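## Task

Dry run EL-3155: remove the plate's lid and set it upright on LP1, lying flat within that position's locators. Carry the plate from the dispenser's stage to the reader's stage so it sits seated there with its A1 well at the corner engraved 'A1'. Anything held in place only by the robot at the end does not count. Finish by releasing everything and moving the grippers away.

## Robot and tools

Robot: two 7-joint arms, left_arm and right_arm, each with a parallel gripper, both mounted on one column behind the table's near edge. The robot faces roughly +x and may be turned slightly about the column. Equal joint values on the two arms give mirrored postures.

Scene frame: z = 0 is the table top and +z is up. The origin is 0.07 m behind the middle of the near edge. +x points out across the table and +y is toward the robot's own left, which is left_arm's side. Image left and right do not tell you which arm is which. Arm root links sit at left_arm (-0.018, +0.031, +0.421) and right_arm (-0.011, -0.031, +0.421), both turned by quat_wxyz (+0.998, 0, 0, +0.058).

Deck facts: on every labelled item, well A1 is at the labelled short end, in the corner opposite the labelled long side. LP1 and N1 are bench spots whose names are printed on the deck. The capped bottle next to the DISPENSER is loose, so take care not to bump it. Occasional disturbances may tug a held part or shove a loose object.

execute_actions takes {"actions": [...]}, a list holding at most one item, and an optional "pictures" boolean (images are included unless you pass false).
- An empty list only reports the current state.
- A wait is {"steps": N} with N from 1 to 300. It sends nothing new and returns once N control steps (1/30 s each) have passed since the previous result. Reply time counts toward N.
- A motion is {"rows": [...], "steps": N} with N from 1 to 15 (default 15). It takes 1 to 15 rows. Each row drives one step, and the last row repeats if there are fewer rows than steps.
- Each row is one flat list of 16 numbers covering both arms, even when only one arm moves. The order is left_arm's 7 joints then its opening, then right_arm's 7 joints then its opening.
- Joint numbers are absolute target angles in radians, not offsets, in the same form as the Joint positions line. Column order and ranges are: shoulder pitch (left -1.396 to 2.000, right -1.300 to 2.000), shoulder roll -0.175 to 2.000, upper arm roll -1.571 to 1.571, elbow 0.000 to 2.443, forearm roll -1.571 to 1.571, wrist pitch -0.785 to 0.785, wrist yaw -1.571 to 1.571.
- A call is refused, and nothing is sent, if a target lies more than 0.017 rad beyond a range end and also further out than that joint's last reported angle. True ends can differ from the stated ones by up to 0.017 rad. Targets past the true end are clipped, and a "joint sent to its limit" line appears, possibly referring to an earlier action.
- Opening is an absolute command from -1 (closed) to +1 (fully open). Going from fully open to closed takes at least about 0.5 s.

zoom_image: {"camera": one of cam_high, cam_low, cam_left_wrist, cam_right_wrist, "region": [x0, y0, x1, y1]}. The region is in pixels of that camera's latest 896x504 image, measured from the top-left corner, and can be at most 504x504. It returns an enlarged view and does not move anything.

read_manual: optional "section" (only "licences"). It returns the URDF licence texts and does not move anything.

finished_scene: {"scene": n}. It closes the current scene permanently, reports whether the goal is met, and begins the next scene with its task. Replying with no tool call stops everything that remains.

Reading results:
- The state line gives, for each arm, end_effector_position in metres and end_effector_quat_wxyz, both in the scene frame. The position is the pinch point between closed pads, a little short of the fingertips. Fingers point along the gripper's +z and close along its y. Closing pushes the fingertips about 17 mm further along +z. Printed positions can be off, more so at long reach, and the two arms can differ.
- Joint positions and Joint velocities list each arm's 7 joints (rad, rad/s), then the pad gap (m, m/s). The gap is 0.145 m when fully open.
- grip_measured is the measured opening on the same -1 to 1 scale as your command. To hold something, keep commanding an opening well below grip_measured. A bigger gap squeezes harder, up to about 10 N per pad for objects up to roughly 11 cm wide. A fast close can press harder and may spring the fingers open.
- "joint command not followed" means a clearance check altered or blocked some joint targets; the rest of the row still ran.
- HELD marks steps where all or part of your row was not sent.
- Joint torques are total drive output, with offsets and noise; they are not a clean contact signal.
- MOTOR HOT appears from 85 °C. At 100 °C an OVER-TEMPERATURE FAULT stops that arm until it cools. Holding loads, even while you are thinking, builds heat.

Motion: each joint's target is kept within a fixed lead of its measured angle. The leads are 0.0738 rad (shoulder pitch), 0.0684 (shoulder roll), 0.113 (upper arm roll), 0.119 (elbow), 0.403 (forearm roll) and 0.414 (wrist pitch and wrist yaw). Targets that would move the gripper more than 70 mm in one step are scaled back. Far goals therefore take several calls. Between calls the arms keep moving toward the last row sent. They stop once they have nearly settled or a HELD step occurs, and only a new action pushes further after that. The simulation keeps running while you reply.

Avoid: dropping or knocking anything off the table, which ends the scene. Also avoid arm-to-arm collisions or hard pressing, slips, slams, hard pushes, tipping the loose bottle, and leaving parts propped up by a gripper. Fast, smooth motion with little effort is preferred. At the end, open both grippers and withdraw.

Each tool is called after "Emit:" by a JSON object that holds its "name" and its "arguments".

## Session

Emit:
{"name": "execute_actions", "arguments": {"actions": []}}

Scene clock: 0.00 s of 9600.00 s.
left_arm: end_effector_position=(+0.1601, +0.2077, +0.1981) grip_measured=+1.00 end_effector_quat_wxyz=(-0.282, +0.843, +0.096, +0.449) | right_arm: end_effector_position=(+0.3557, -0.2672, +0.2577) grip_measured=+1.00 end_effector_quat_wxyz=(+0.260, +0.601, +0.407, +0.637)
Joint positions: left_arm=[-0.7   -0.105 -0.244  2.327 -0.365  0.697 -0.505  0.145] | right_arm=[ 0.536  1.465 -1.23   1.707  0.38  -0.184 -0.617  0.145]
Joint velocities: left_arm=[ 0.055  0.011 -0.002  0.002 -0.066 -0.051  0.007 -0.   ] | right_arm=[-0.055 -0.033 -0.017 -0.002 -0.007  0.007  0.022 -0.   ]
Joint torques (N m, as the arm reports them, + toward a larger angle): no reading
Motor temperatures (°C, as the motors report them): left_arm=[26 27 26 25 26 27 27] | right_arm=[27 27 26 27 25 26 24]

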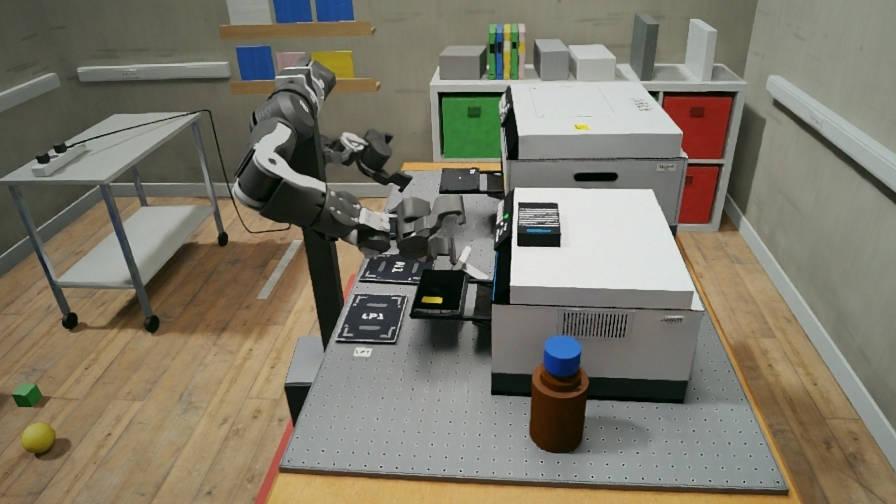

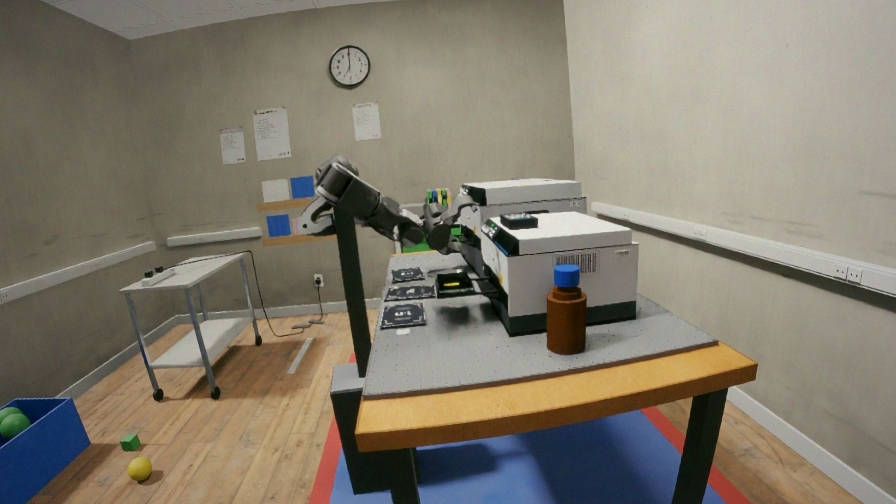

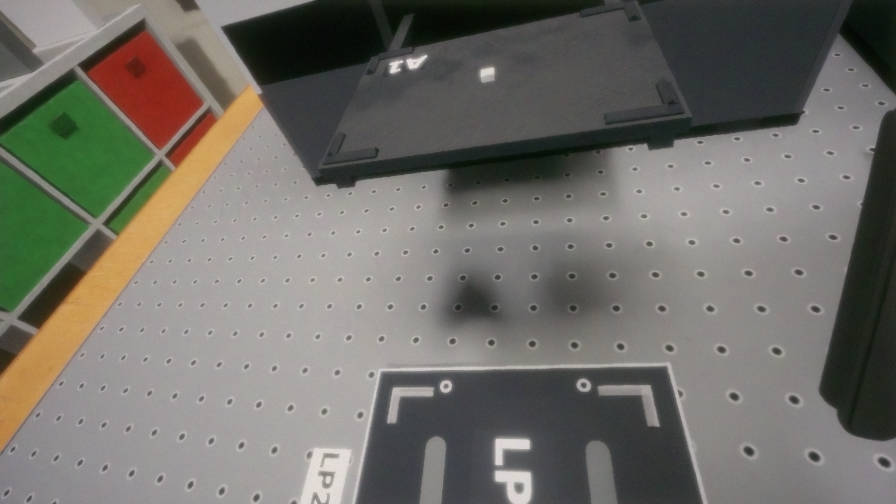

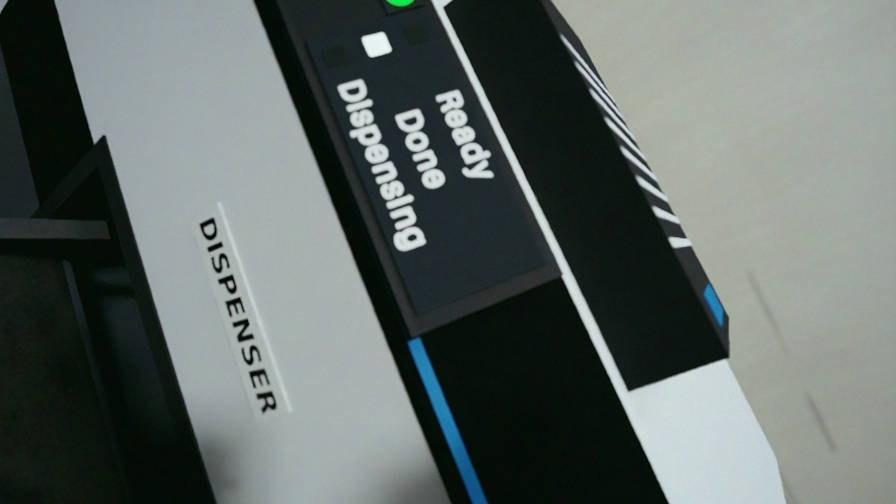

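Emit:
{"name": "zoom_image", "arguments": {"camera": "cam_high", "region": [320, 150, 600, 370]}}

Emit:
{"name": "zoom_image", "arguments": {"camera": "cam_high", "region": [490, 185, 590, 260]}}

Emit:
{"name": "zoom_image", "arguments": {"camera": "cam_low", "region": [360, 200, 540, 340]}}

Region (320, 150, 600, 370) of cam_high's 896x504 image, scaled by 1.800, with more detail than that image has; it fills the top 396 rows of this view, and the rest is white.

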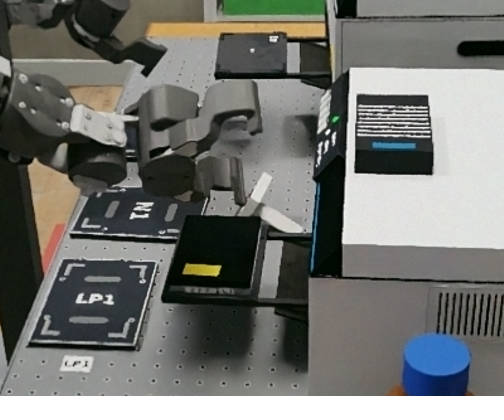

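Region (490, 185, 590, 260) of cam_high's 896x504 image, scaled by 5.040, with more detail than that image has; it fills the top 378 rows of this view, and the rest is white.

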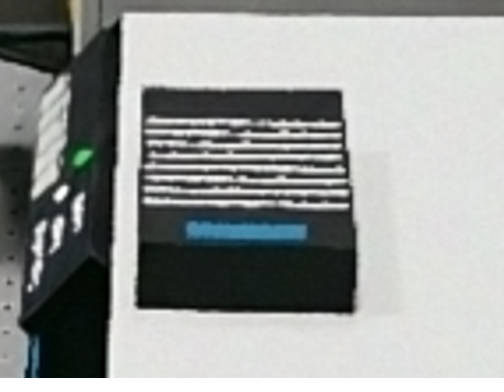

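Region (360, 200, 540, 340) of cam_low's 896x504 image, scaled by 2.800, with more detail than that image has.

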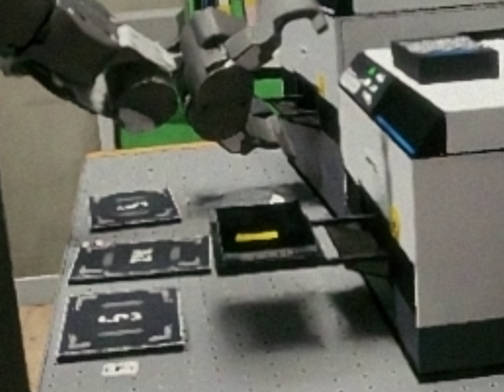

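Emit:
{"name": "execute_actions", "arguments": {"actions": [{"rows":[[-0.6,0.6,-0.3,2.2,-0.3,0.6,-0.2,1,1.3,1.4,-1.3,1.75,0.2,0,0,1]],"steps":15},{"steps":1}], "pictures": false}}


Emit:
{"name": "execute_actions", "arguments": {"actions": [{"rows":[[-0.6,0.6,-0.3,2.2,-0.3,0.6,-0.3,1,1.3,1.4,-1.3,1.75,0.3,-0.1,-0.4,1]]}], "pictures": false}}

Emit:
{"name": "execute_actions", "arguments": {"actions": [{"rows":[[-0.2,1.3,-0.3,2.1,-0.1,0.5,0.1,1,1.4,1.35,-1.355,1.75,0,0.3,0.5,1]]}]}}

Scene clock: 18.47 s of 9600.00 s.
left_arm: end_effector_position=(+0.1911, +0.1996, +0.1735) grip_measured=+1.00 end_effector_quat_wxyz=(-0.274, +0.789, -0.275, +0.476) | right_arm: end_effector_position=(+0.3943, -0.2122, +0.4840) grip_measured=+1.00 end_effector_quat_wxyz=(+0.325, +0.374, +0.385, +0.778)
Joint positions: left_arm=[-0.601  0.597 -0.301  2.202 -0.301  0.601 -0.302  0.145] | right_arm=[ 1.303  1.404 -1.293  1.749  0.301 -0.102 -0.407  0.145]
Joint velocities: left_arm=[-0.077  0.099 -0.012  0.012 -0.081  0.022 -0.037 -0.   ] | right_arm=[-0.319 -0.033 -0.418 -0.037  0.007  0.066  0.022  0.   ]
Joint torques (N m, as the arm reports them, + toward a larger angle): left_arm=[ 0.29  2.45  2.16  3.81 -0.3  -0.32 -0.37] | right_arm=[ 4.9   0.81  3.67  0.45 -0.01 -0.2  -0.24]
Motor temperatures (°C, as the motors report them): left_arm=[26 27 26 26 26 27 27] | right_arm=[28 28 26 27 25 26 24]
Steps of this call (steps 1 to 90: nothing new was sent; then 14.97 s passed at rest; steps 91 to 105: all 15 steps of this action). Readings (joint positions):
91: left_arm=[-0.657 -0.052 -0.275 2.272 -0.349 0.653 -0.442] | right_arm=[0.604 1.445 -1.288 1.715 0.352 -0.142 -0.540]
92: left_arm=[-0.588 0.019 -0.314 2.190 -0.320 0.629 -0.365] | right_arm=[0.653 1.401 -1.311 1.737 0.330 -0.117 -0.472]
94: left_arm=[-0.599 0.138 -0.304 2.199 -0.303 0.609 -0.315] | right_arm=[0.769 1.367 -1.313 1.770 0.304 -0.112 -0.408]
98: left_arm=[-0.600 0.406 -0.301 2.202 -0.301 0.602 -0.304] | right_arm=[1.044 1.409 -1.296 1.742 0.302 -0.098 -0.403]
105: the state above

Scene clock: 18.97 s of 9600.00 s.
left_arm: end_effector_position=(+0.2561, +0.2616, +0.2223) grip_measured=+1.00 end_effector_quat_wxyz=(-0.307, +0.675, -0.543, +0.394) | right_arm: end_effector_position=(+0.4064, -0.2215, +0.3508) grip_measured=+1.00 end_effector_quat_wxyz=(+0.316, +0.541, +0.654, +0.424)
Joint positions: left_arm=[-0.2    1.3   -0.298  2.101 -0.102  0.501  0.096  0.145] | right_arm=[ 1.396  1.349 -1.357  1.751  0.002  0.297  0.495  0.145]
Joint velocities: left_arm=[-0.121 -0.033 -0.125  0.002 -0.007 -0.037  0.022 -0.   ] | right_arm=[ 0.011 -0.011 -0.012  0.012  0.007 -0.022  0.051  0.   ]
Joint torques (N m, as the arm reports them, + toward a larger angle): left_arm=[ 3.77  4.81  4.24  2.   -0.22 -0.17 -0.47] | right_arm=[ 5.49  0.94  4.95 -0.21 -0.1  -0.01 -0.25]
Motor temperatures (°C, as the motors report them): left_arm=[26 27 26 26 26 27 27] | right_arm=[28 28 27 27 25 26 24]
Steps of this call (steps 1 to 15: all 15 steps of this action). Readings (joint positions):
1: left_arm=[-0.555 0.640 -0.312 2.149 -0.216 0.549 -0.217] | right_arm=[1.356 1.382 -1.353 1.744 0.212 -0.010 -0.318]
2: left_arm=[-0.485 0.705 -0.313 2.083 -0.156 0.532 -0.070] | right_arm=[1.388 1.342 -1.363 1.745 0.114 0.128 -0.166]
4: left_arm=[-0.361 0.841 -0.304 2.090 -0.113 0.518 0.056] | right_arm=[1.405 1.332 -1.351 1.760 0.031 0.244 0.190]
8: left_arm=[-0.184 1.115 -0.284 2.103 -0.105 0.499 0.083] | right_arm=[1.396 1.355 -1.357 1.746 0.002 0.297 0.475]
15: the state above

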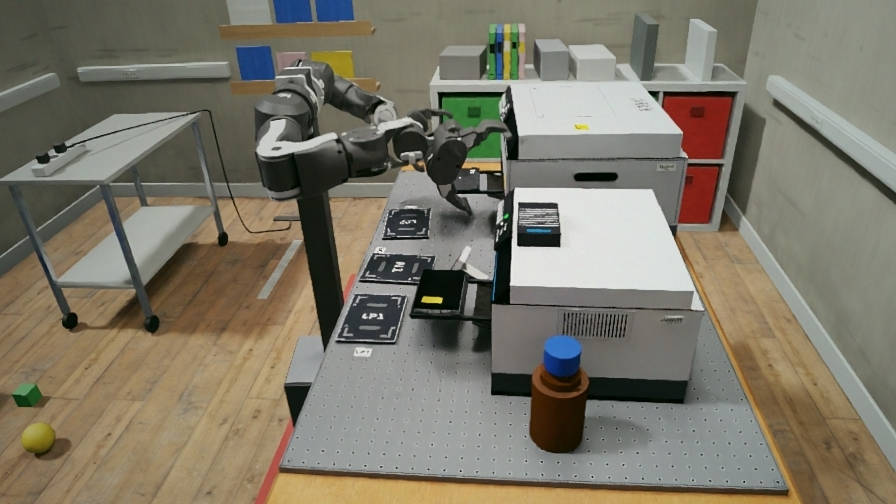

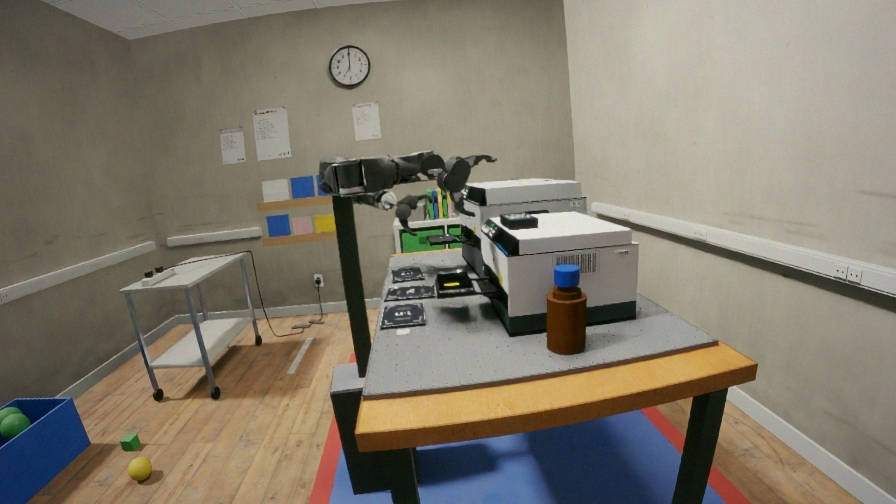

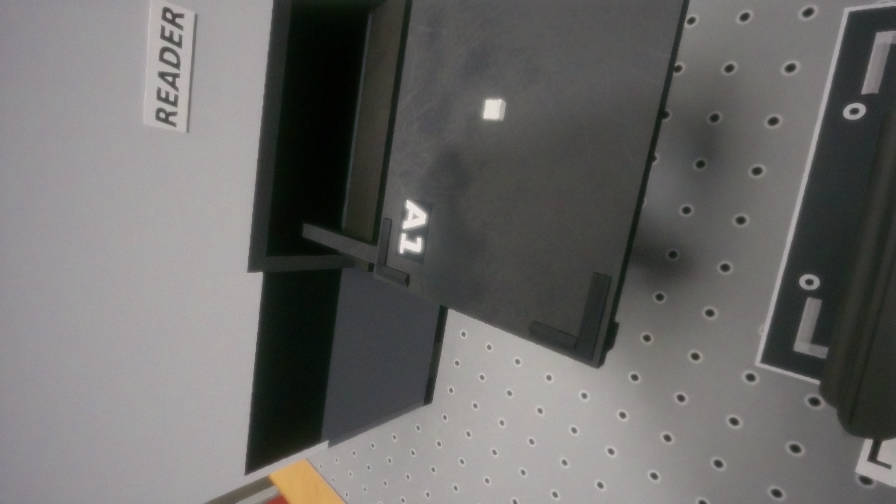

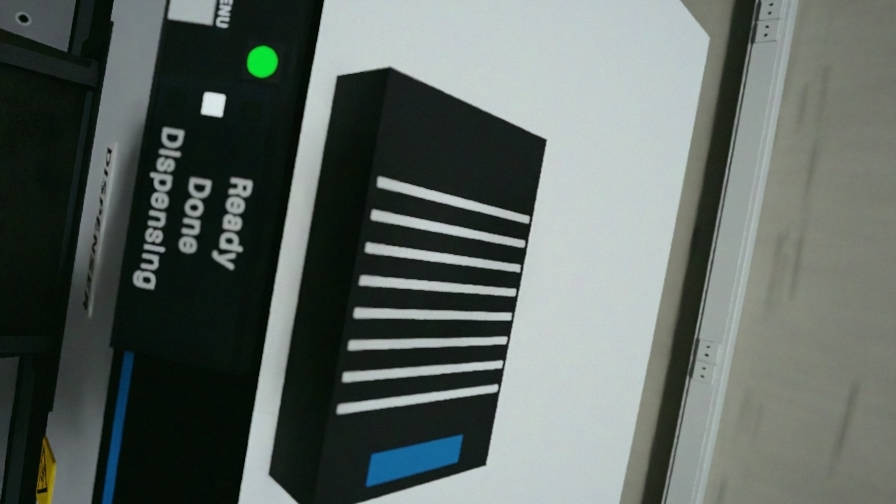

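Emit:
{"name": "execute_actions", "arguments": {"actions": [{"rows":[[0.45,1.35,-0.3,2.1,-0.1,0.5,0.2,1,1.4,1.35,-1.355,1.75,-0.06,0.34,1.0,1]],"steps":12}], "pictures": false}}

Emit:
{"name": "execute_actions", "arguments": {"actions": [{"rows":[[1.0,1.3,-0.6,2.0,-0.05,0.4,1.51,1,1.4,1.35,-1.355,1.7,-0.06,0.34,1.518,1]],"steps":10}], "pictures": false}}

Emit:
{"name": "execute_actions", "arguments": {"actions": [{"rows":[[1.45,1.1,-1.2,1.7,-0.05,0.372,1.51,1,1.3,1.236,-1.355,1.467,-0.066,0.339,1.518,1]],"steps":10}], "pictures": false}}

Emit:
{"name": "execute_actions", "arguments": {"actions": [{"rows":[[1.45,0.95,-1.516,1.55,-0.05,0.372,1.5125,1,1.3,1.236,-1.355,1.467,-0.066,0.339,1.518,1]],"steps":15}]}}

Scene clock: 21.73 s of 9600.00 s.
left_arm: end_effector_position=(+0.3120, +0.2752, +0.4438) grip_measured=+1.00 end_effector_quat_wxyz=(+0.493, -0.512, +0.459, -0.534) | right_arm: end_effector_position=(+0.3596, -0.2411, +0.2923) grip_measured=+1.00 end_effector_quat_wxyz=(+0.205, +0.610, +0.728, +0.236)
Joint positions: left_arm=[ 0.465  1.359 -0.281  2.101 -0.104  0.501  0.189  0.145] | right_arm=[ 1.398  1.35  -1.355  1.75  -0.058  0.337  0.994  0.145]
Joint velocities: left_arm=[-0.253 -0.033 -0.198 -0.056  0.007  0.037  0.037 -0.   ] | right_arm=[ 0.011  0.033  0.002  0.007  0.037 -0.022 -0.051 -0.   ]
Joint torques (N m, as the arm reports them, + toward a larger angle): left_arm=[ 1.87  2.89  1.47  0.35 -0.11 -0.06 -0.34] | right_arm=[ 5.3   1.09  4.21  0.09 -0.11  0.04 -0.12]
Motor temperatures (°C, as the motors report them): left_arm=[26 28 26 26 26 27 27] | right_arm=[28 27 27 27 25 26 24]
Steps of this call (steps 1 to 15: the robot went on to your last target; steps 16 to 71: nothing new was sent; steps 72 to 83: all 12 steps of this action). Readings (joint positions):
72: left_arm=[-0.157 1.324 -0.315 2.100 -0.097 0.501 0.147] | right_arm=[1.401 1.348 -1.356 1.751 -0.024 0.313 0.581]
73: left_arm=[-0.094 1.352 -0.313 2.099 -0.095 0.501 0.177] | right_arm=[1.402 1.348 -1.355 1.749 -0.042 0.325 0.726]
75: left_arm=[0.053 1.355 -0.293 2.098 -0.100 0.502 0.188] | right_arm=[1.398 1.350 -1.355 1.749 -0.053 0.334 0.923]
79: left_arm=[0.310 1.350 -0.301 2.099 -0.099 0.501 0.200] | right_arm=[1.398 1.350 -1.355 1.750 -0.057 0.337 0.990]
83: the state above

Scene clock: 22.07 s of 9600.00 s.
left_arm: end_effector_position=(+0.2459, +0.2518, +0.3508) grip_measured=+1.00 end_effector_quat_wxyz=(+0.156, -0.646, +0.708, -0.237) | right_arm: end_effector_position=(+0.2882, -0.2647, +0.2614) grip_measured=+1.00 end_effector_quat_wxyz=(+0.043, +0.661, +0.748, +0.041)
Joint positions: left_arm=[ 1.02   1.305 -0.582  2.001 -0.049  0.403  1.474  0.145] | right_arm=[ 1.398  1.349 -1.355  1.701 -0.06   0.338  1.511  0.145]
Joint velocities: left_arm=[-0.121 -0.011  0.105  0.007 -0.007 -0.022  0.549  0.   ] | right_arm=[ 0.011 -0.011 -0.002  0.022 -0.037 -0.022 -0.007 -0.   ]
Joint torques (N m, as the arm reports them, + toward a larger angle): left_arm=[ 0.28  1.77  0.8  -0.15 -0.08 -0.07  0.1 ] | right_arm=[ 4.77  1.29  3.62 -0.12 -0.03 -0.04  0.13]
Motor temperatures (°C, as the motors report them): left_arm=[26 28 26 26 26 27 27] | right_arm=[28 27 27 27 25 26 24]
Steps of this call (steps 1 to 10: all 10 steps of this action). Readings (joint positions):
1: left_arm=[0.536 1.323 -0.361 2.043 -0.083 0.452 0.272] | right_arm=[1.401 1.343 -1.355 1.722 -0.055 0.336 1.082]
2: left_arm=[0.593 1.293 -0.456 1.980 -0.073 0.434 0.412] | right_arm=[1.401 1.343 -1.355 1.693 -0.060 0.337 1.225]
4: left_arm=[0.686 1.296 -0.620 1.997 -0.055 0.416 0.791] | right_arm=[1.398 1.360 -1.355 1.697 -0.062 0.338 1.436]
8: left_arm=[0.947 1.305 -0.597 1.999 -0.049 0.403 1.411] | right_arm=[1.398 1.348 -1.355 1.701 -0.060 0.338 1.507]
10: the state above

Scene clock: 22.40 s of 9600.00 s.
left_arm: end_effector_position=(+0.2817, +0.2516, +0.3164) grip_measured=+1.00 end_effector_quat_wxyz=(+0.089, -0.667, +0.725, -0.149) | right_arm: end_effector_position=(+0.3012, -0.2796, +0.2276) grip_measured=+1.00 end_effector_quat_wxyz=(+0.002, +0.706, +0.708, +0.002)
Joint positions: left_arm=[ 1.459  1.107 -1.192  1.699 -0.05   0.375  1.506  0.145] | right_arm=[ 1.3    1.234 -1.353  1.468 -0.067  0.338  1.515  0.145]
Joint velocities: left_arm=[-0.209  0.033 -0.017 -0.017 -0.081 -0.037 -0.022  0.   ] | right_arm=[ 0.077 -0.033 -0.002  0.022  0.022 -0.037 -0.022 -0.   ]
Joint torques (N m, as the arm reports them, + toward a larger angle): left_arm=[ 5.72 -0.39  3.51  0.5   0.05 -0.06 -0.12] | right_arm=[ 5.18  2.2   3.4  -0.24  0.05 -0.07  0.12]
Motor temperatures (°C, as the motors report them): left_arm=[26 28 26 26 26 27 27] | right_arm=[28 27 27 27 25 26 24]
Steps of this call (steps 1 to 10: all 10 steps of this action). Readings (joint positions):
1: left_arm=[1.083 1.269 -0.663 1.934 -0.041 0.390 1.499] | right_arm=[1.357 1.310 -1.335 1.630 -0.054 0.338 1.522]
2: left_arm=[1.142 1.202 -0.759 1.819 -0.047 0.383 1.501] | right_arm=[1.309 1.242 -1.341 1.515 -0.062 0.338 1.518]
4: left_arm=[1.254 1.099 -0.967 1.672 -0.061 0.379 1.500] | right_arm=[1.278 1.218 -1.371 1.464 -0.068 0.338 1.513]
8: left_arm=[1.453 1.094 -1.204 1.701 -0.048 0.375 1.506] | right_arm=[1.302 1.240 -1.351 1.464 -0.068 0.338 1.515]
10: the state above

Scene clock: 22.90 s of 9600.00 s.
left_arm: end_effector_position=(+0.2671, +0.2451, +0.2325) grip_measured=+1.00 end_effector_quat_wxyz=(+0.003, -0.667, +0.745, -0.006) | right_arm: end_effector_position=(+0.3012, -0.2798, +0.2276) grip_measured=+1.00 end_effector_quat_wxyz=(+0.002, +0.706, +0.708, +0.002)
Joint positions: left_arm=[ 1.45   0.951 -1.514  1.551 -0.049  0.374  1.51   0.145] | right_arm=[ 1.3    1.234 -1.353  1.467 -0.066  0.338  1.515  0.145]
Joint velocities: left_arm=[-0.011 -0.011  0.007 -0.007 -0.022 -0.007  0.007 -0.   ] | right_arm=[ 0.011  0.055 -0.007 -0.022  0.007 -0.037 -0.066  0.   ]
Joint torques (N m, as the arm reports them, + toward a larger angle): left_arm=[ 8.88  0.81  4.87  0.35  0.01 -0.04  0.05] | right_arm=[ 5.12  2.07  3.37  0.12  0.09 -0.03  0.08]
Motor temperatures (°C, as the motors report them): left_arm=[26 28 26 26 26 27 27] | right_arm=[28 27 27 27 25 26 24]
Steps of this call (steps 1 to 15: all 15 steps of this action). Readings (joint positions):
1: left_arm=[1.483 1.070 -1.260 1.627 -0.042 0.374 1.516] | right_arm=[1.300 1.234 -1.353 1.468 -0.066 0.338 1.515]
2: left_arm=[1.479 1.007 -1.345 1.535 -0.053 0.374 1.508] | right_arm=[1.300 1.234 -1.353 1.467 -0.066 0.338 1.515]
4: left_arm=[1.437 0.931 -1.522 1.551 -0.055 0.374 1.503] | right_arm=[1.300 1.234 -1.353 1.467 -0.066 0.338 1.515]
8: left_arm=[1.462 0.962 -1.509 1.545 -0.050 0.374 1.510] | right_arm=[1.300 1.234 -1.353 1.467 -0.066 0.338 1.515]
15: the state above

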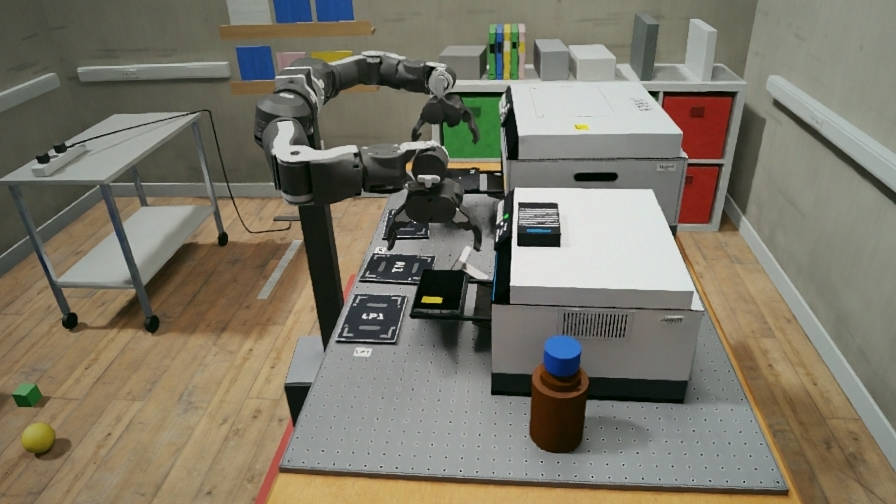

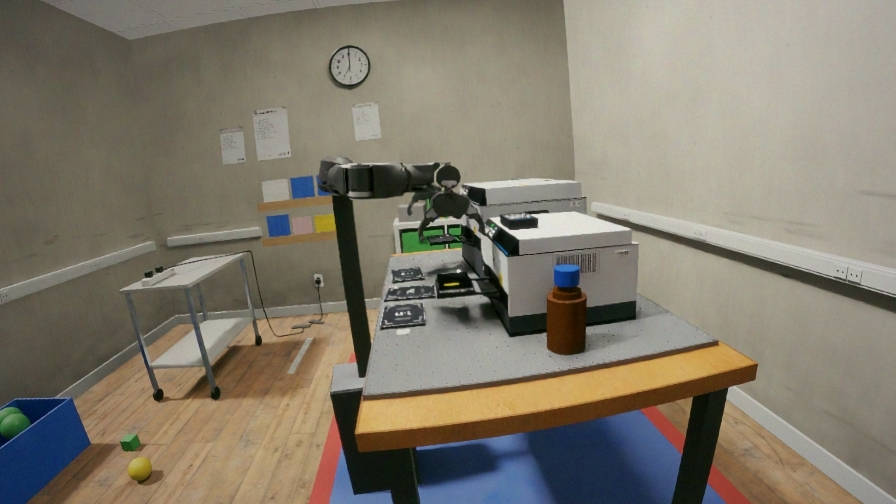

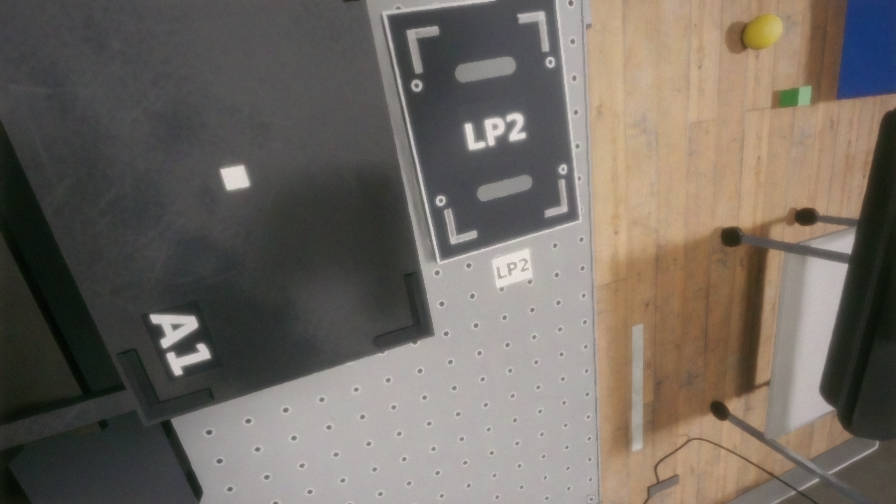

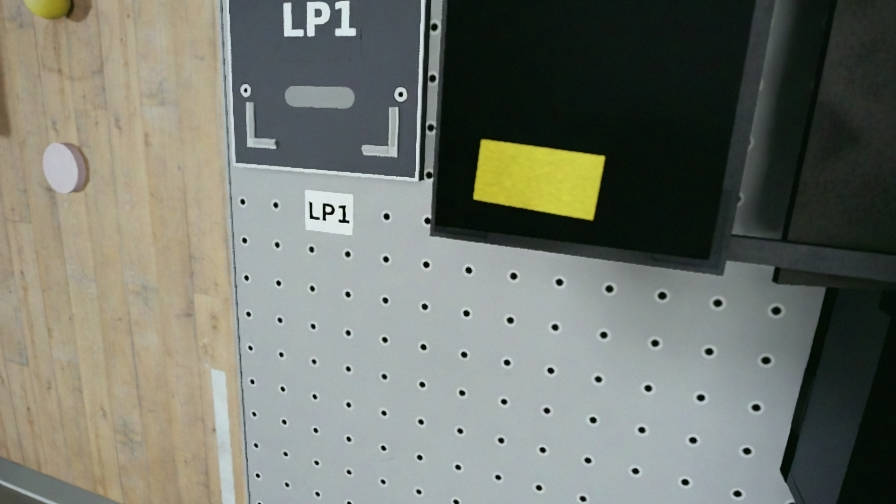

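Emit:
{"name": "execute_actions", "arguments": {"actions": [{"rows":[[1.2,0.732,-1.333,1.309,-0.22,0.437,1.477,-0.6,1.0,1.056,-1.199,1.472,-0.171,0.494,1.39,0.5]],"steps":15}]}}

Scene clock: 32.07 s of 9600.00 s.
left_arm: end_effector_position=(+0.2978, +0.2237, +0.1799) grip_measured=-0.60 end_effector_quat_wxyz=(-0.001, -0.704, +0.710, -0.002) | right_arm: end_effector_position=(+0.3016, -0.2303, +0.1629) grip_measured=+0.50 end_effector_quat_wxyz=(-0.003, +0.705, +0.709, -0.002)
Joint positions: left_arm=[ 1.2    0.729 -1.331  1.311 -0.219  0.434  1.477  0.03 ] | right_arm=[ 0.996  1.054 -1.202  1.473 -0.171  0.491  1.391  0.112]
Joint velocities: left_arm=[ 0.011  0.077 -0.002 -0.002  0.007 -0.022 -0.022 -0.   ] | right_arm=[ 0.033  0.121 -0.002 -0.017  0.007  0.007 -0.007 -0.   ]
Joint torques (N m, as the arm reports them, + toward a larger angle): left_arm=[ 9.95  1.99  4.51  0.79 -0.01  0.09 -0.02] | right_arm=[6.31 3.06 4.13 0.52 0.04 0.06 0.03]
Motor temperatures (°C, as the motors report them): left_arm=[27 28 26 26 26 27 27] | right_arm=[28 27 27 27 25 26 24]
Steps of this call (steps 1 to 15: the robot went on to your last target; steps 16 to 90: nothing new was sent; then 5.67 s passed at rest; steps 91 to 105: all 15 steps of this action). Readings (joint positions):
91: left_arm=[1.391 0.909 -1.424 1.478 -0.114 0.398 1.512] | right_arm=[1.233 1.210 -1.264 1.464 -0.115 0.403 1.472]
92: left_arm=[1.329 0.840 -1.328 1.363 -0.169 0.416 1.492] | right_arm=[1.176 1.158 -1.192 1.460 -0.150 0.446 1.431]
94: left_arm=[1.242 0.748 -1.313 1.294 -0.218 0.431 1.472] | right_arm=[1.071 1.044 -1.184 1.472 -0.167 0.479 1.396]
98: left_arm=[1.189 0.725 -1.347 1.312 -0.213 0.433 1.477] | right_arm=[0.986 1.063 -1.215 1.469 -0.166 0.490 1.394]
105: the state above

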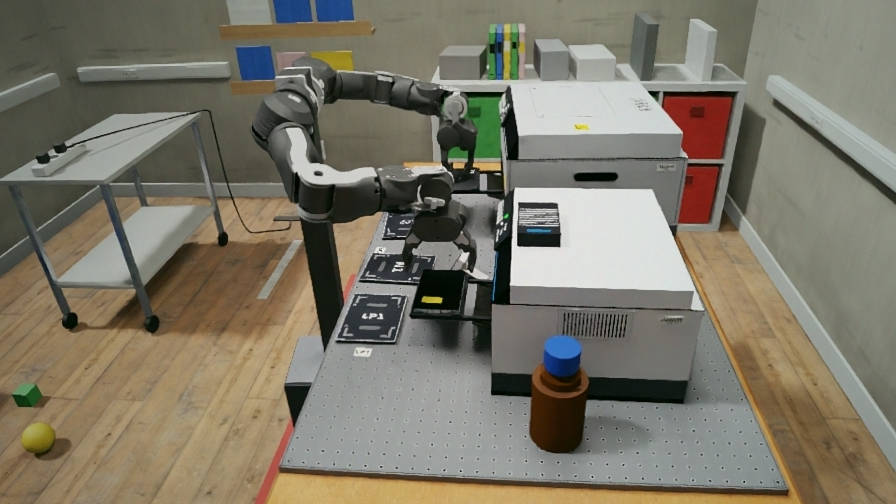

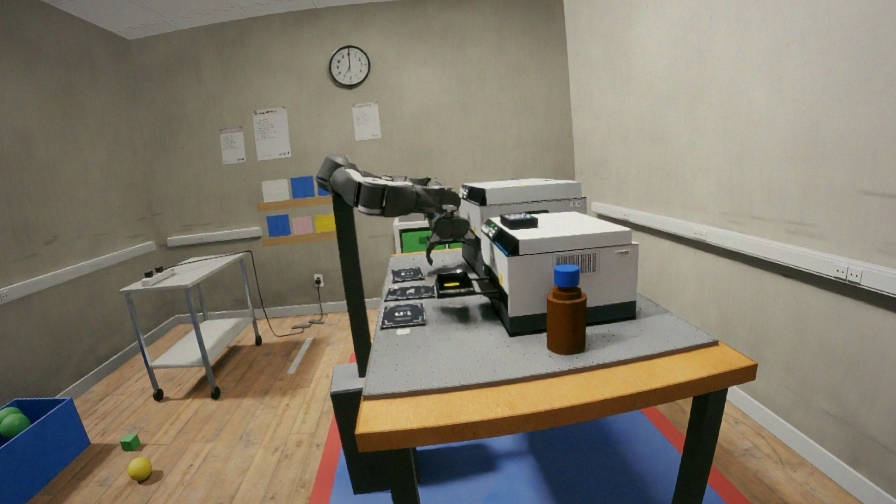

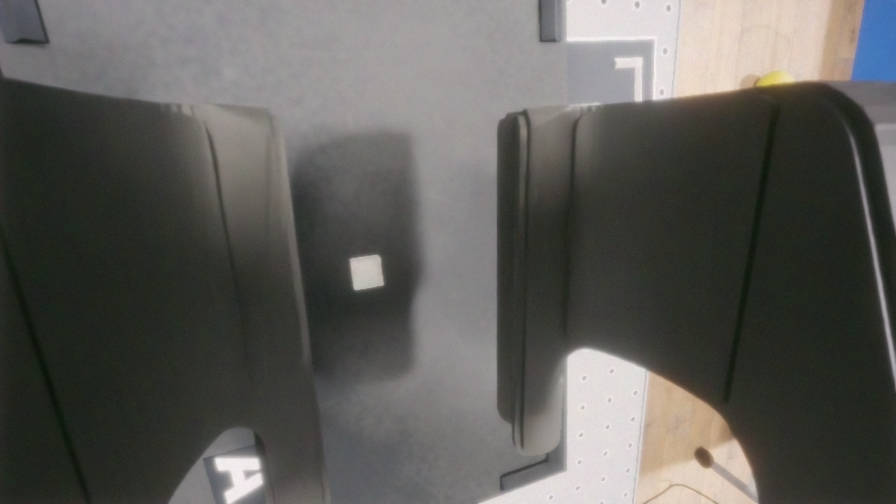

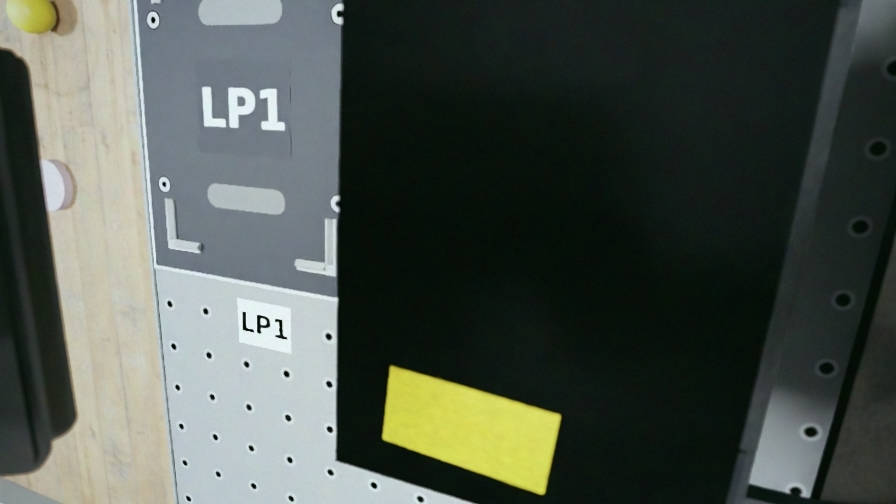

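Emit:
{"name": "execute_actions", "arguments": {"actions": [{"rows":[[1.2,0.728,-1.358,1.298,-0.202,0.434,1.45,-0.6,1.0,1.041,-1.239,1.447,-0.147,0.488,1.344,0.5],[1.2,0.728,-1.358,1.298,-0.202,0.434,1.45,-0.6,1.0,1.041,-1.239,1.447,-0.147,0.488,1.344,0.5],[1.2,0.724,-1.382,1.287,-0.185,0.431,1.423,-0.6,1.0,1.027,-1.279,1.422,-0.122,0.481,1.298,0.5],[1.2,0.724,-1.382,1.287,-0.185,0.431,1.423,-0.6,1.0,1.027,-1.279,1.422,-0.122,0.481,1.298,0.5],[1.2,0.72,-1.407,1.275,-0.167,0.428,1.396,-0.6,1.0,1.012,-1.318,1.398,-0.098,0.475,1.253,0.5],[1.2,0.72,-1.407,1.275,-0.167,0.428,1.396,-0.6,1.0,1.012,-1.318,1.398,-0.098,0.475,1.253,0.5],[1.2,0.716,-1.431,1.264,-0.149,0.425,1.369,-0.6,1.0,0.997,-1.358,1.373,-0.074,0.469,1.207,0.5]],"steps":15}]}}

Emit:
{"name": "zoom_image", "arguments": {"camera": "cam_low", "region": [400, 220, 510, 310]}}

Emit:
{"name": "zoom_image", "arguments": {"camera": "cam_high", "region": [385, 130, 515, 330]}}

Scene clock: 37.97 s of 9600.00 s.
left_arm: end_effector_position=(+0.2973, +0.2260, +0.1581) grip_measured=-0.60 end_effector_quat_wxyz=(-0.002, -0.708, +0.706, +0.001) | right_arm: end_effector_position=(+0.3018, -0.2270, +0.1224) grip_measured=+0.50 end_effector_quat_wxyz=(-0.005, +0.707, +0.707, -0.004)
Joint positions: left_arm=[ 1.2    0.717 -1.429  1.264 -0.15   0.428  1.375  0.03 ] | right_arm=[ 0.996  0.994 -1.36   1.372 -0.076  0.472  1.212  0.112]
Joint velocities: left_arm=[-0.011 -0.011 -0.007 -0.007  0.051 -0.007 -0.051 -0.   ] | right_arm=[ 0.055 -0.033 -0.007 -0.012  0.007 -0.007 -0.051 -0.   ]
Joint torques (N m, as the arm reports them, + toward a larger angle): left_arm=[ 9.93  1.37  4.38  1.06  0.1  -0.09 -0.2 ] | right_arm=[ 6.42  3.14  3.95  0.78  0.05 -0.17 -0.13]
Motor temperatures (°C, as the motors report them): left_arm=[28 27 26 25 26 27 27] | right_arm=[28 27 27 27 25 26 24]
Steps of this call (steps 1 to 15: the robot went on to your last target; steps 16 to 90: nothing new was sent; then 2.40 s passed at rest; steps 91 to 105: all 15 steps of this action). Readings (joint positions):
91: left_arm=[1.205 0.731 -1.346 1.303 -0.212 0.434 1.469] | right_arm=[1.006 1.049 -1.225 1.456 -0.159 0.491 1.375]
92: left_arm=[1.203 0.729 -1.354 1.298 -0.208 0.434 1.462] | right_arm=[1.001 1.040 -1.237 1.443 -0.157 0.491 1.360]
94: left_arm=[1.202 0.725 -1.379 1.287 -0.193 0.434 1.438] | right_arm=[0.995 1.024 -1.282 1.419 -0.134 0.486 1.319]
98: left_arm=[1.202 0.717 -1.428 1.264 -0.158 0.429 1.386] | right_arm=[0.998 0.995 -1.358 1.370 -0.086 0.475 1.230]
105: the state above

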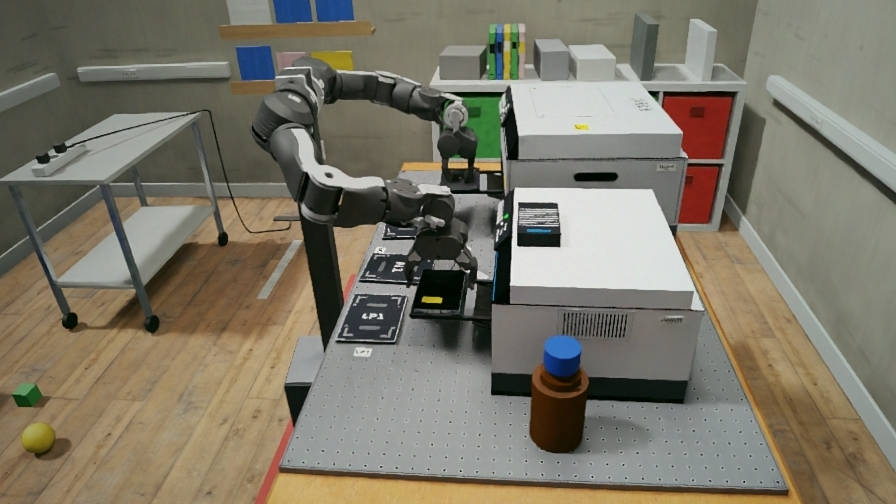

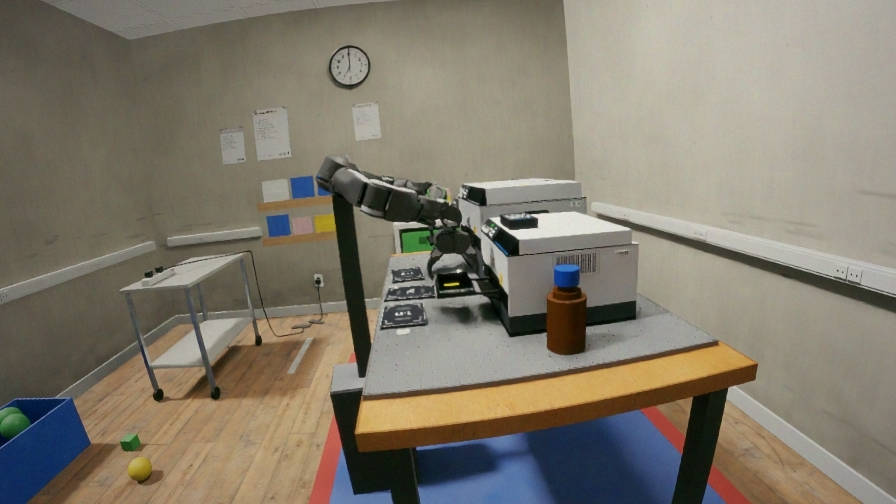

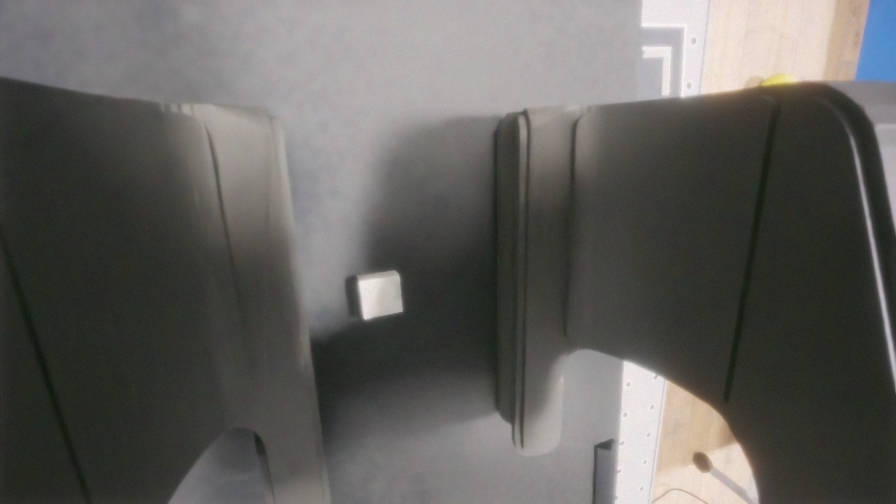

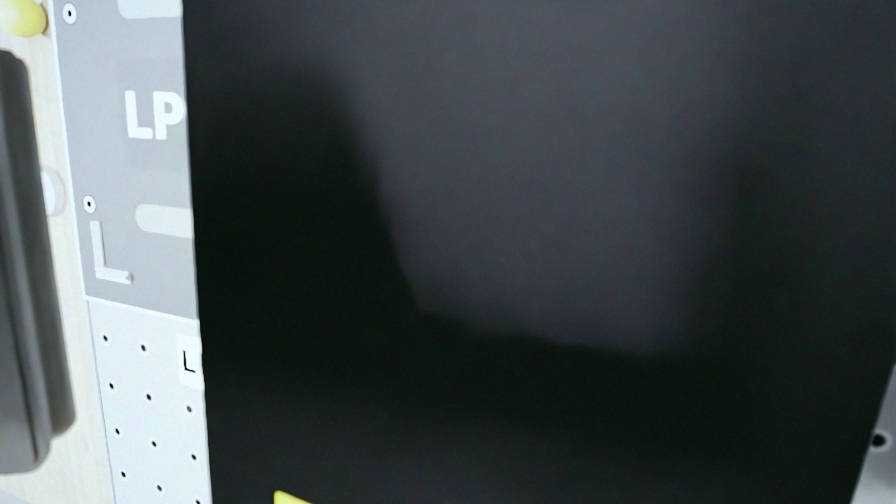

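Region (400, 220, 510, 310) of cam_low's 896x504 image, scaled by 4.582, with more detail than that image has; it fills the top 412 rows of this view, and the rest is white.

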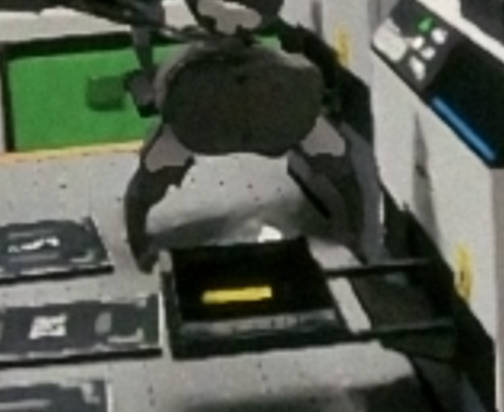

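Region (385, 130, 515, 330) of cam_high's 896x504 image, scaled by 2.520, with more detail than that image has; it fills the left 328 columns of this view, and the rest is white.

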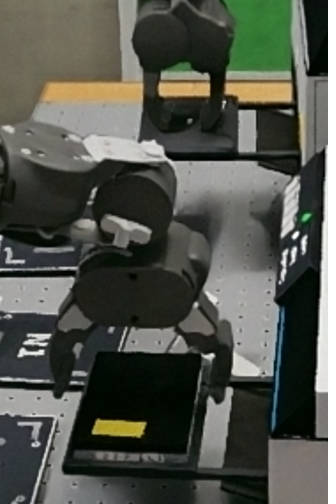

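Emit:
{"name": "execute_actions", "arguments": {"actions": [{"rows":[[1.2,0.713,-1.447,1.257,-0.138,0.423,1.348,-0.62,1.0,0.99,-1.375,1.362,-0.064,0.466,1.18,0.45],[1.2,0.713,-1.447,1.257,-0.138,0.423,1.348,-0.65,1.0,0.99,-1.375,1.362,-0.064,0.466,1.18,0.4],[1.2,0.711,-1.463,1.25,-0.126,0.421,1.327,-0.7,1.0,0.984,-1.393,1.351,-0.054,0.463,1.155,0.3]],"steps":12}]}}

Emit:
{"name": "zoom_image", "arguments": {"camera": "cam_high", "region": [390, 240, 500, 330]}}

Scene clock: 40.73 s of 9600.00 s.
left_arm: end_effector_position=(+0.2984, +0.2259, +0.1564) grip_measured=-0.69 end_effector_quat_wxyz=(-0.002, -0.709, +0.705, +0.000) | right_arm: end_effector_position=(+0.3042, -0.2278, +0.1147) grip_measured=+0.30 end_effector_quat_wxyz=(+0.001, +0.708, +0.706, +0.001)
Joint positions: left_arm=[ 1.211  0.713 -1.453  1.253 -0.128  0.427  1.356  0.023] | right_arm=[ 0.998  0.984 -1.392  1.35  -0.056  0.466  1.161  0.098]
Joint velocities: left_arm=[-0.011  0.055 -0.007 -0.007 -0.066 -0.037 -0.037 -0.   ] | right_arm=[-0.011 -0.033  0.002 -0.012  0.022 -0.081 -0.022  0.   ]
Joint torques (N m, as the arm reports them, + toward a larger angle): left_arm=[ 7.29  0.92  2.68  0.33  0.13 -0.16 -0.87] | right_arm=[ 6.14  2.45  3.38  0.86  0.06 -0.16 -0.16]
Motor temperatures (°C, as the motors report them): left_arm=[28 27 26 25 26 27 27] | right_arm=[29 27 27 27 25 26 24]
Steps of this call (steps 1 to 15: the robot went on to your last target; steps 16 to 71: nothing new was sent; steps 72 to 83: all 12 steps of this action). Readings (joint positions):
72: left_arm=[1.203 0.716 -1.437 1.260 -0.145 0.427 1.367] | right_arm=[0.999 0.992 -1.368 1.366 -0.071 0.470 1.201]
73: left_arm=[1.204 0.715 -1.440 1.259 -0.142 0.427 1.365] | right_arm=[0.999 0.991 -1.373 1.361 -0.069 0.470 1.193]
75: left_arm=[1.211 0.713 -1.453 1.253 -0.129 0.427 1.357] | right_arm=[0.999 0.984 -1.392 1.350 -0.060 0.467 1.170]
79: left_arm=[1.211 0.713 -1.453 1.253 -0.128 0.427 1.356] | right_arm=[0.998 0.984 -1.392 1.350 -0.056 0.466 1.161]
83: the state above

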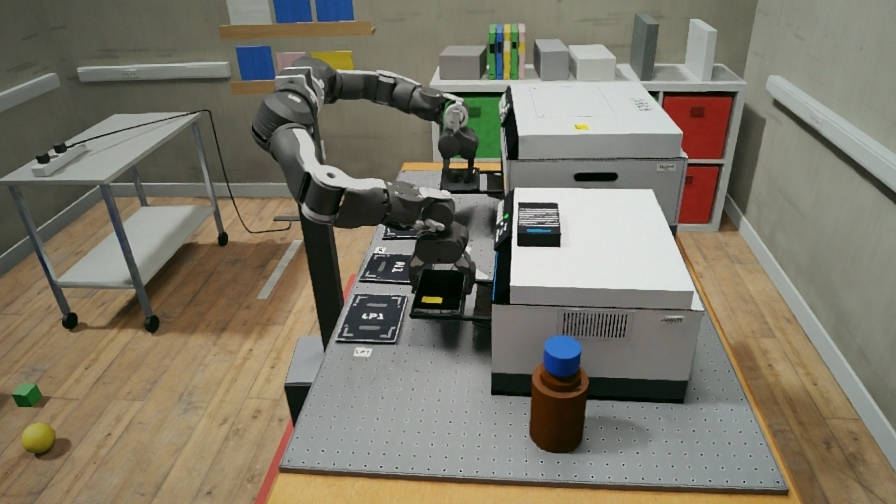

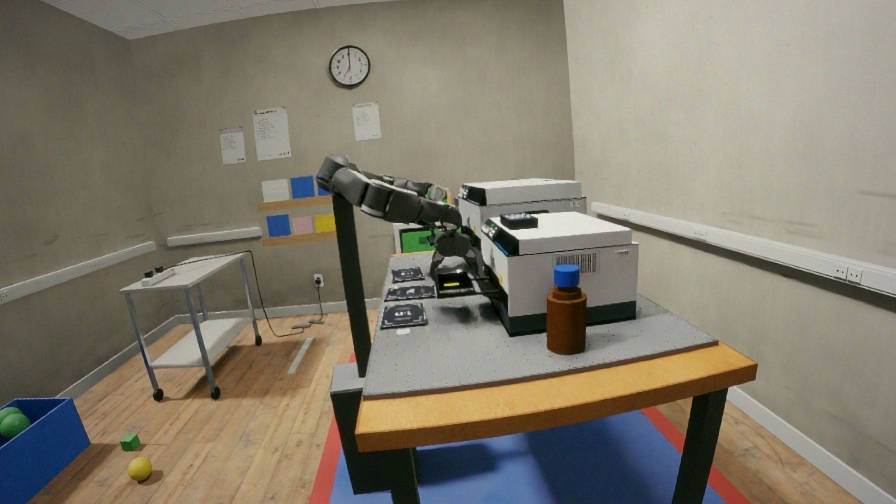

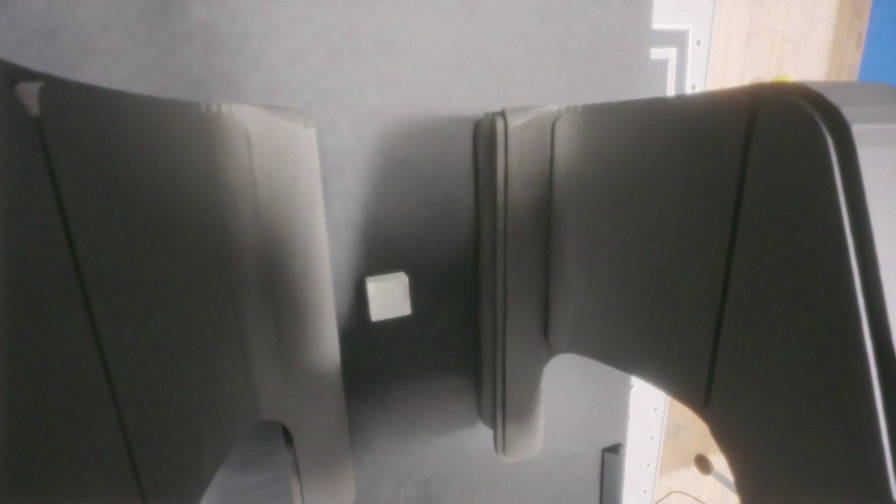

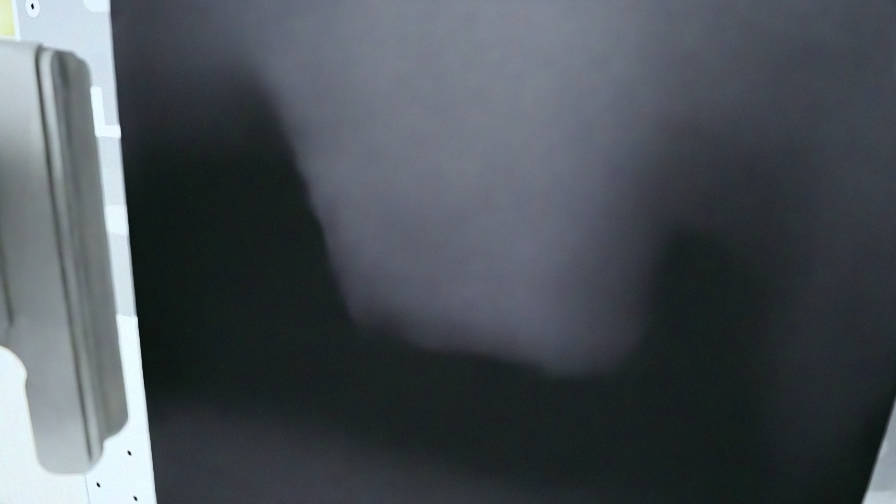

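Region (390, 240, 500, 330) of cam_high's 896x504 image, scaled by 4.582, with more detail than that image has; it fills the top 412 rows of this view, and the rest is white.

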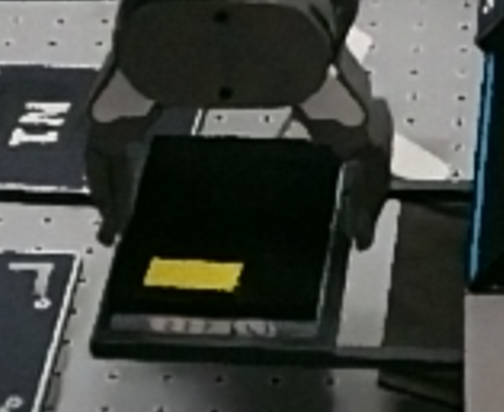

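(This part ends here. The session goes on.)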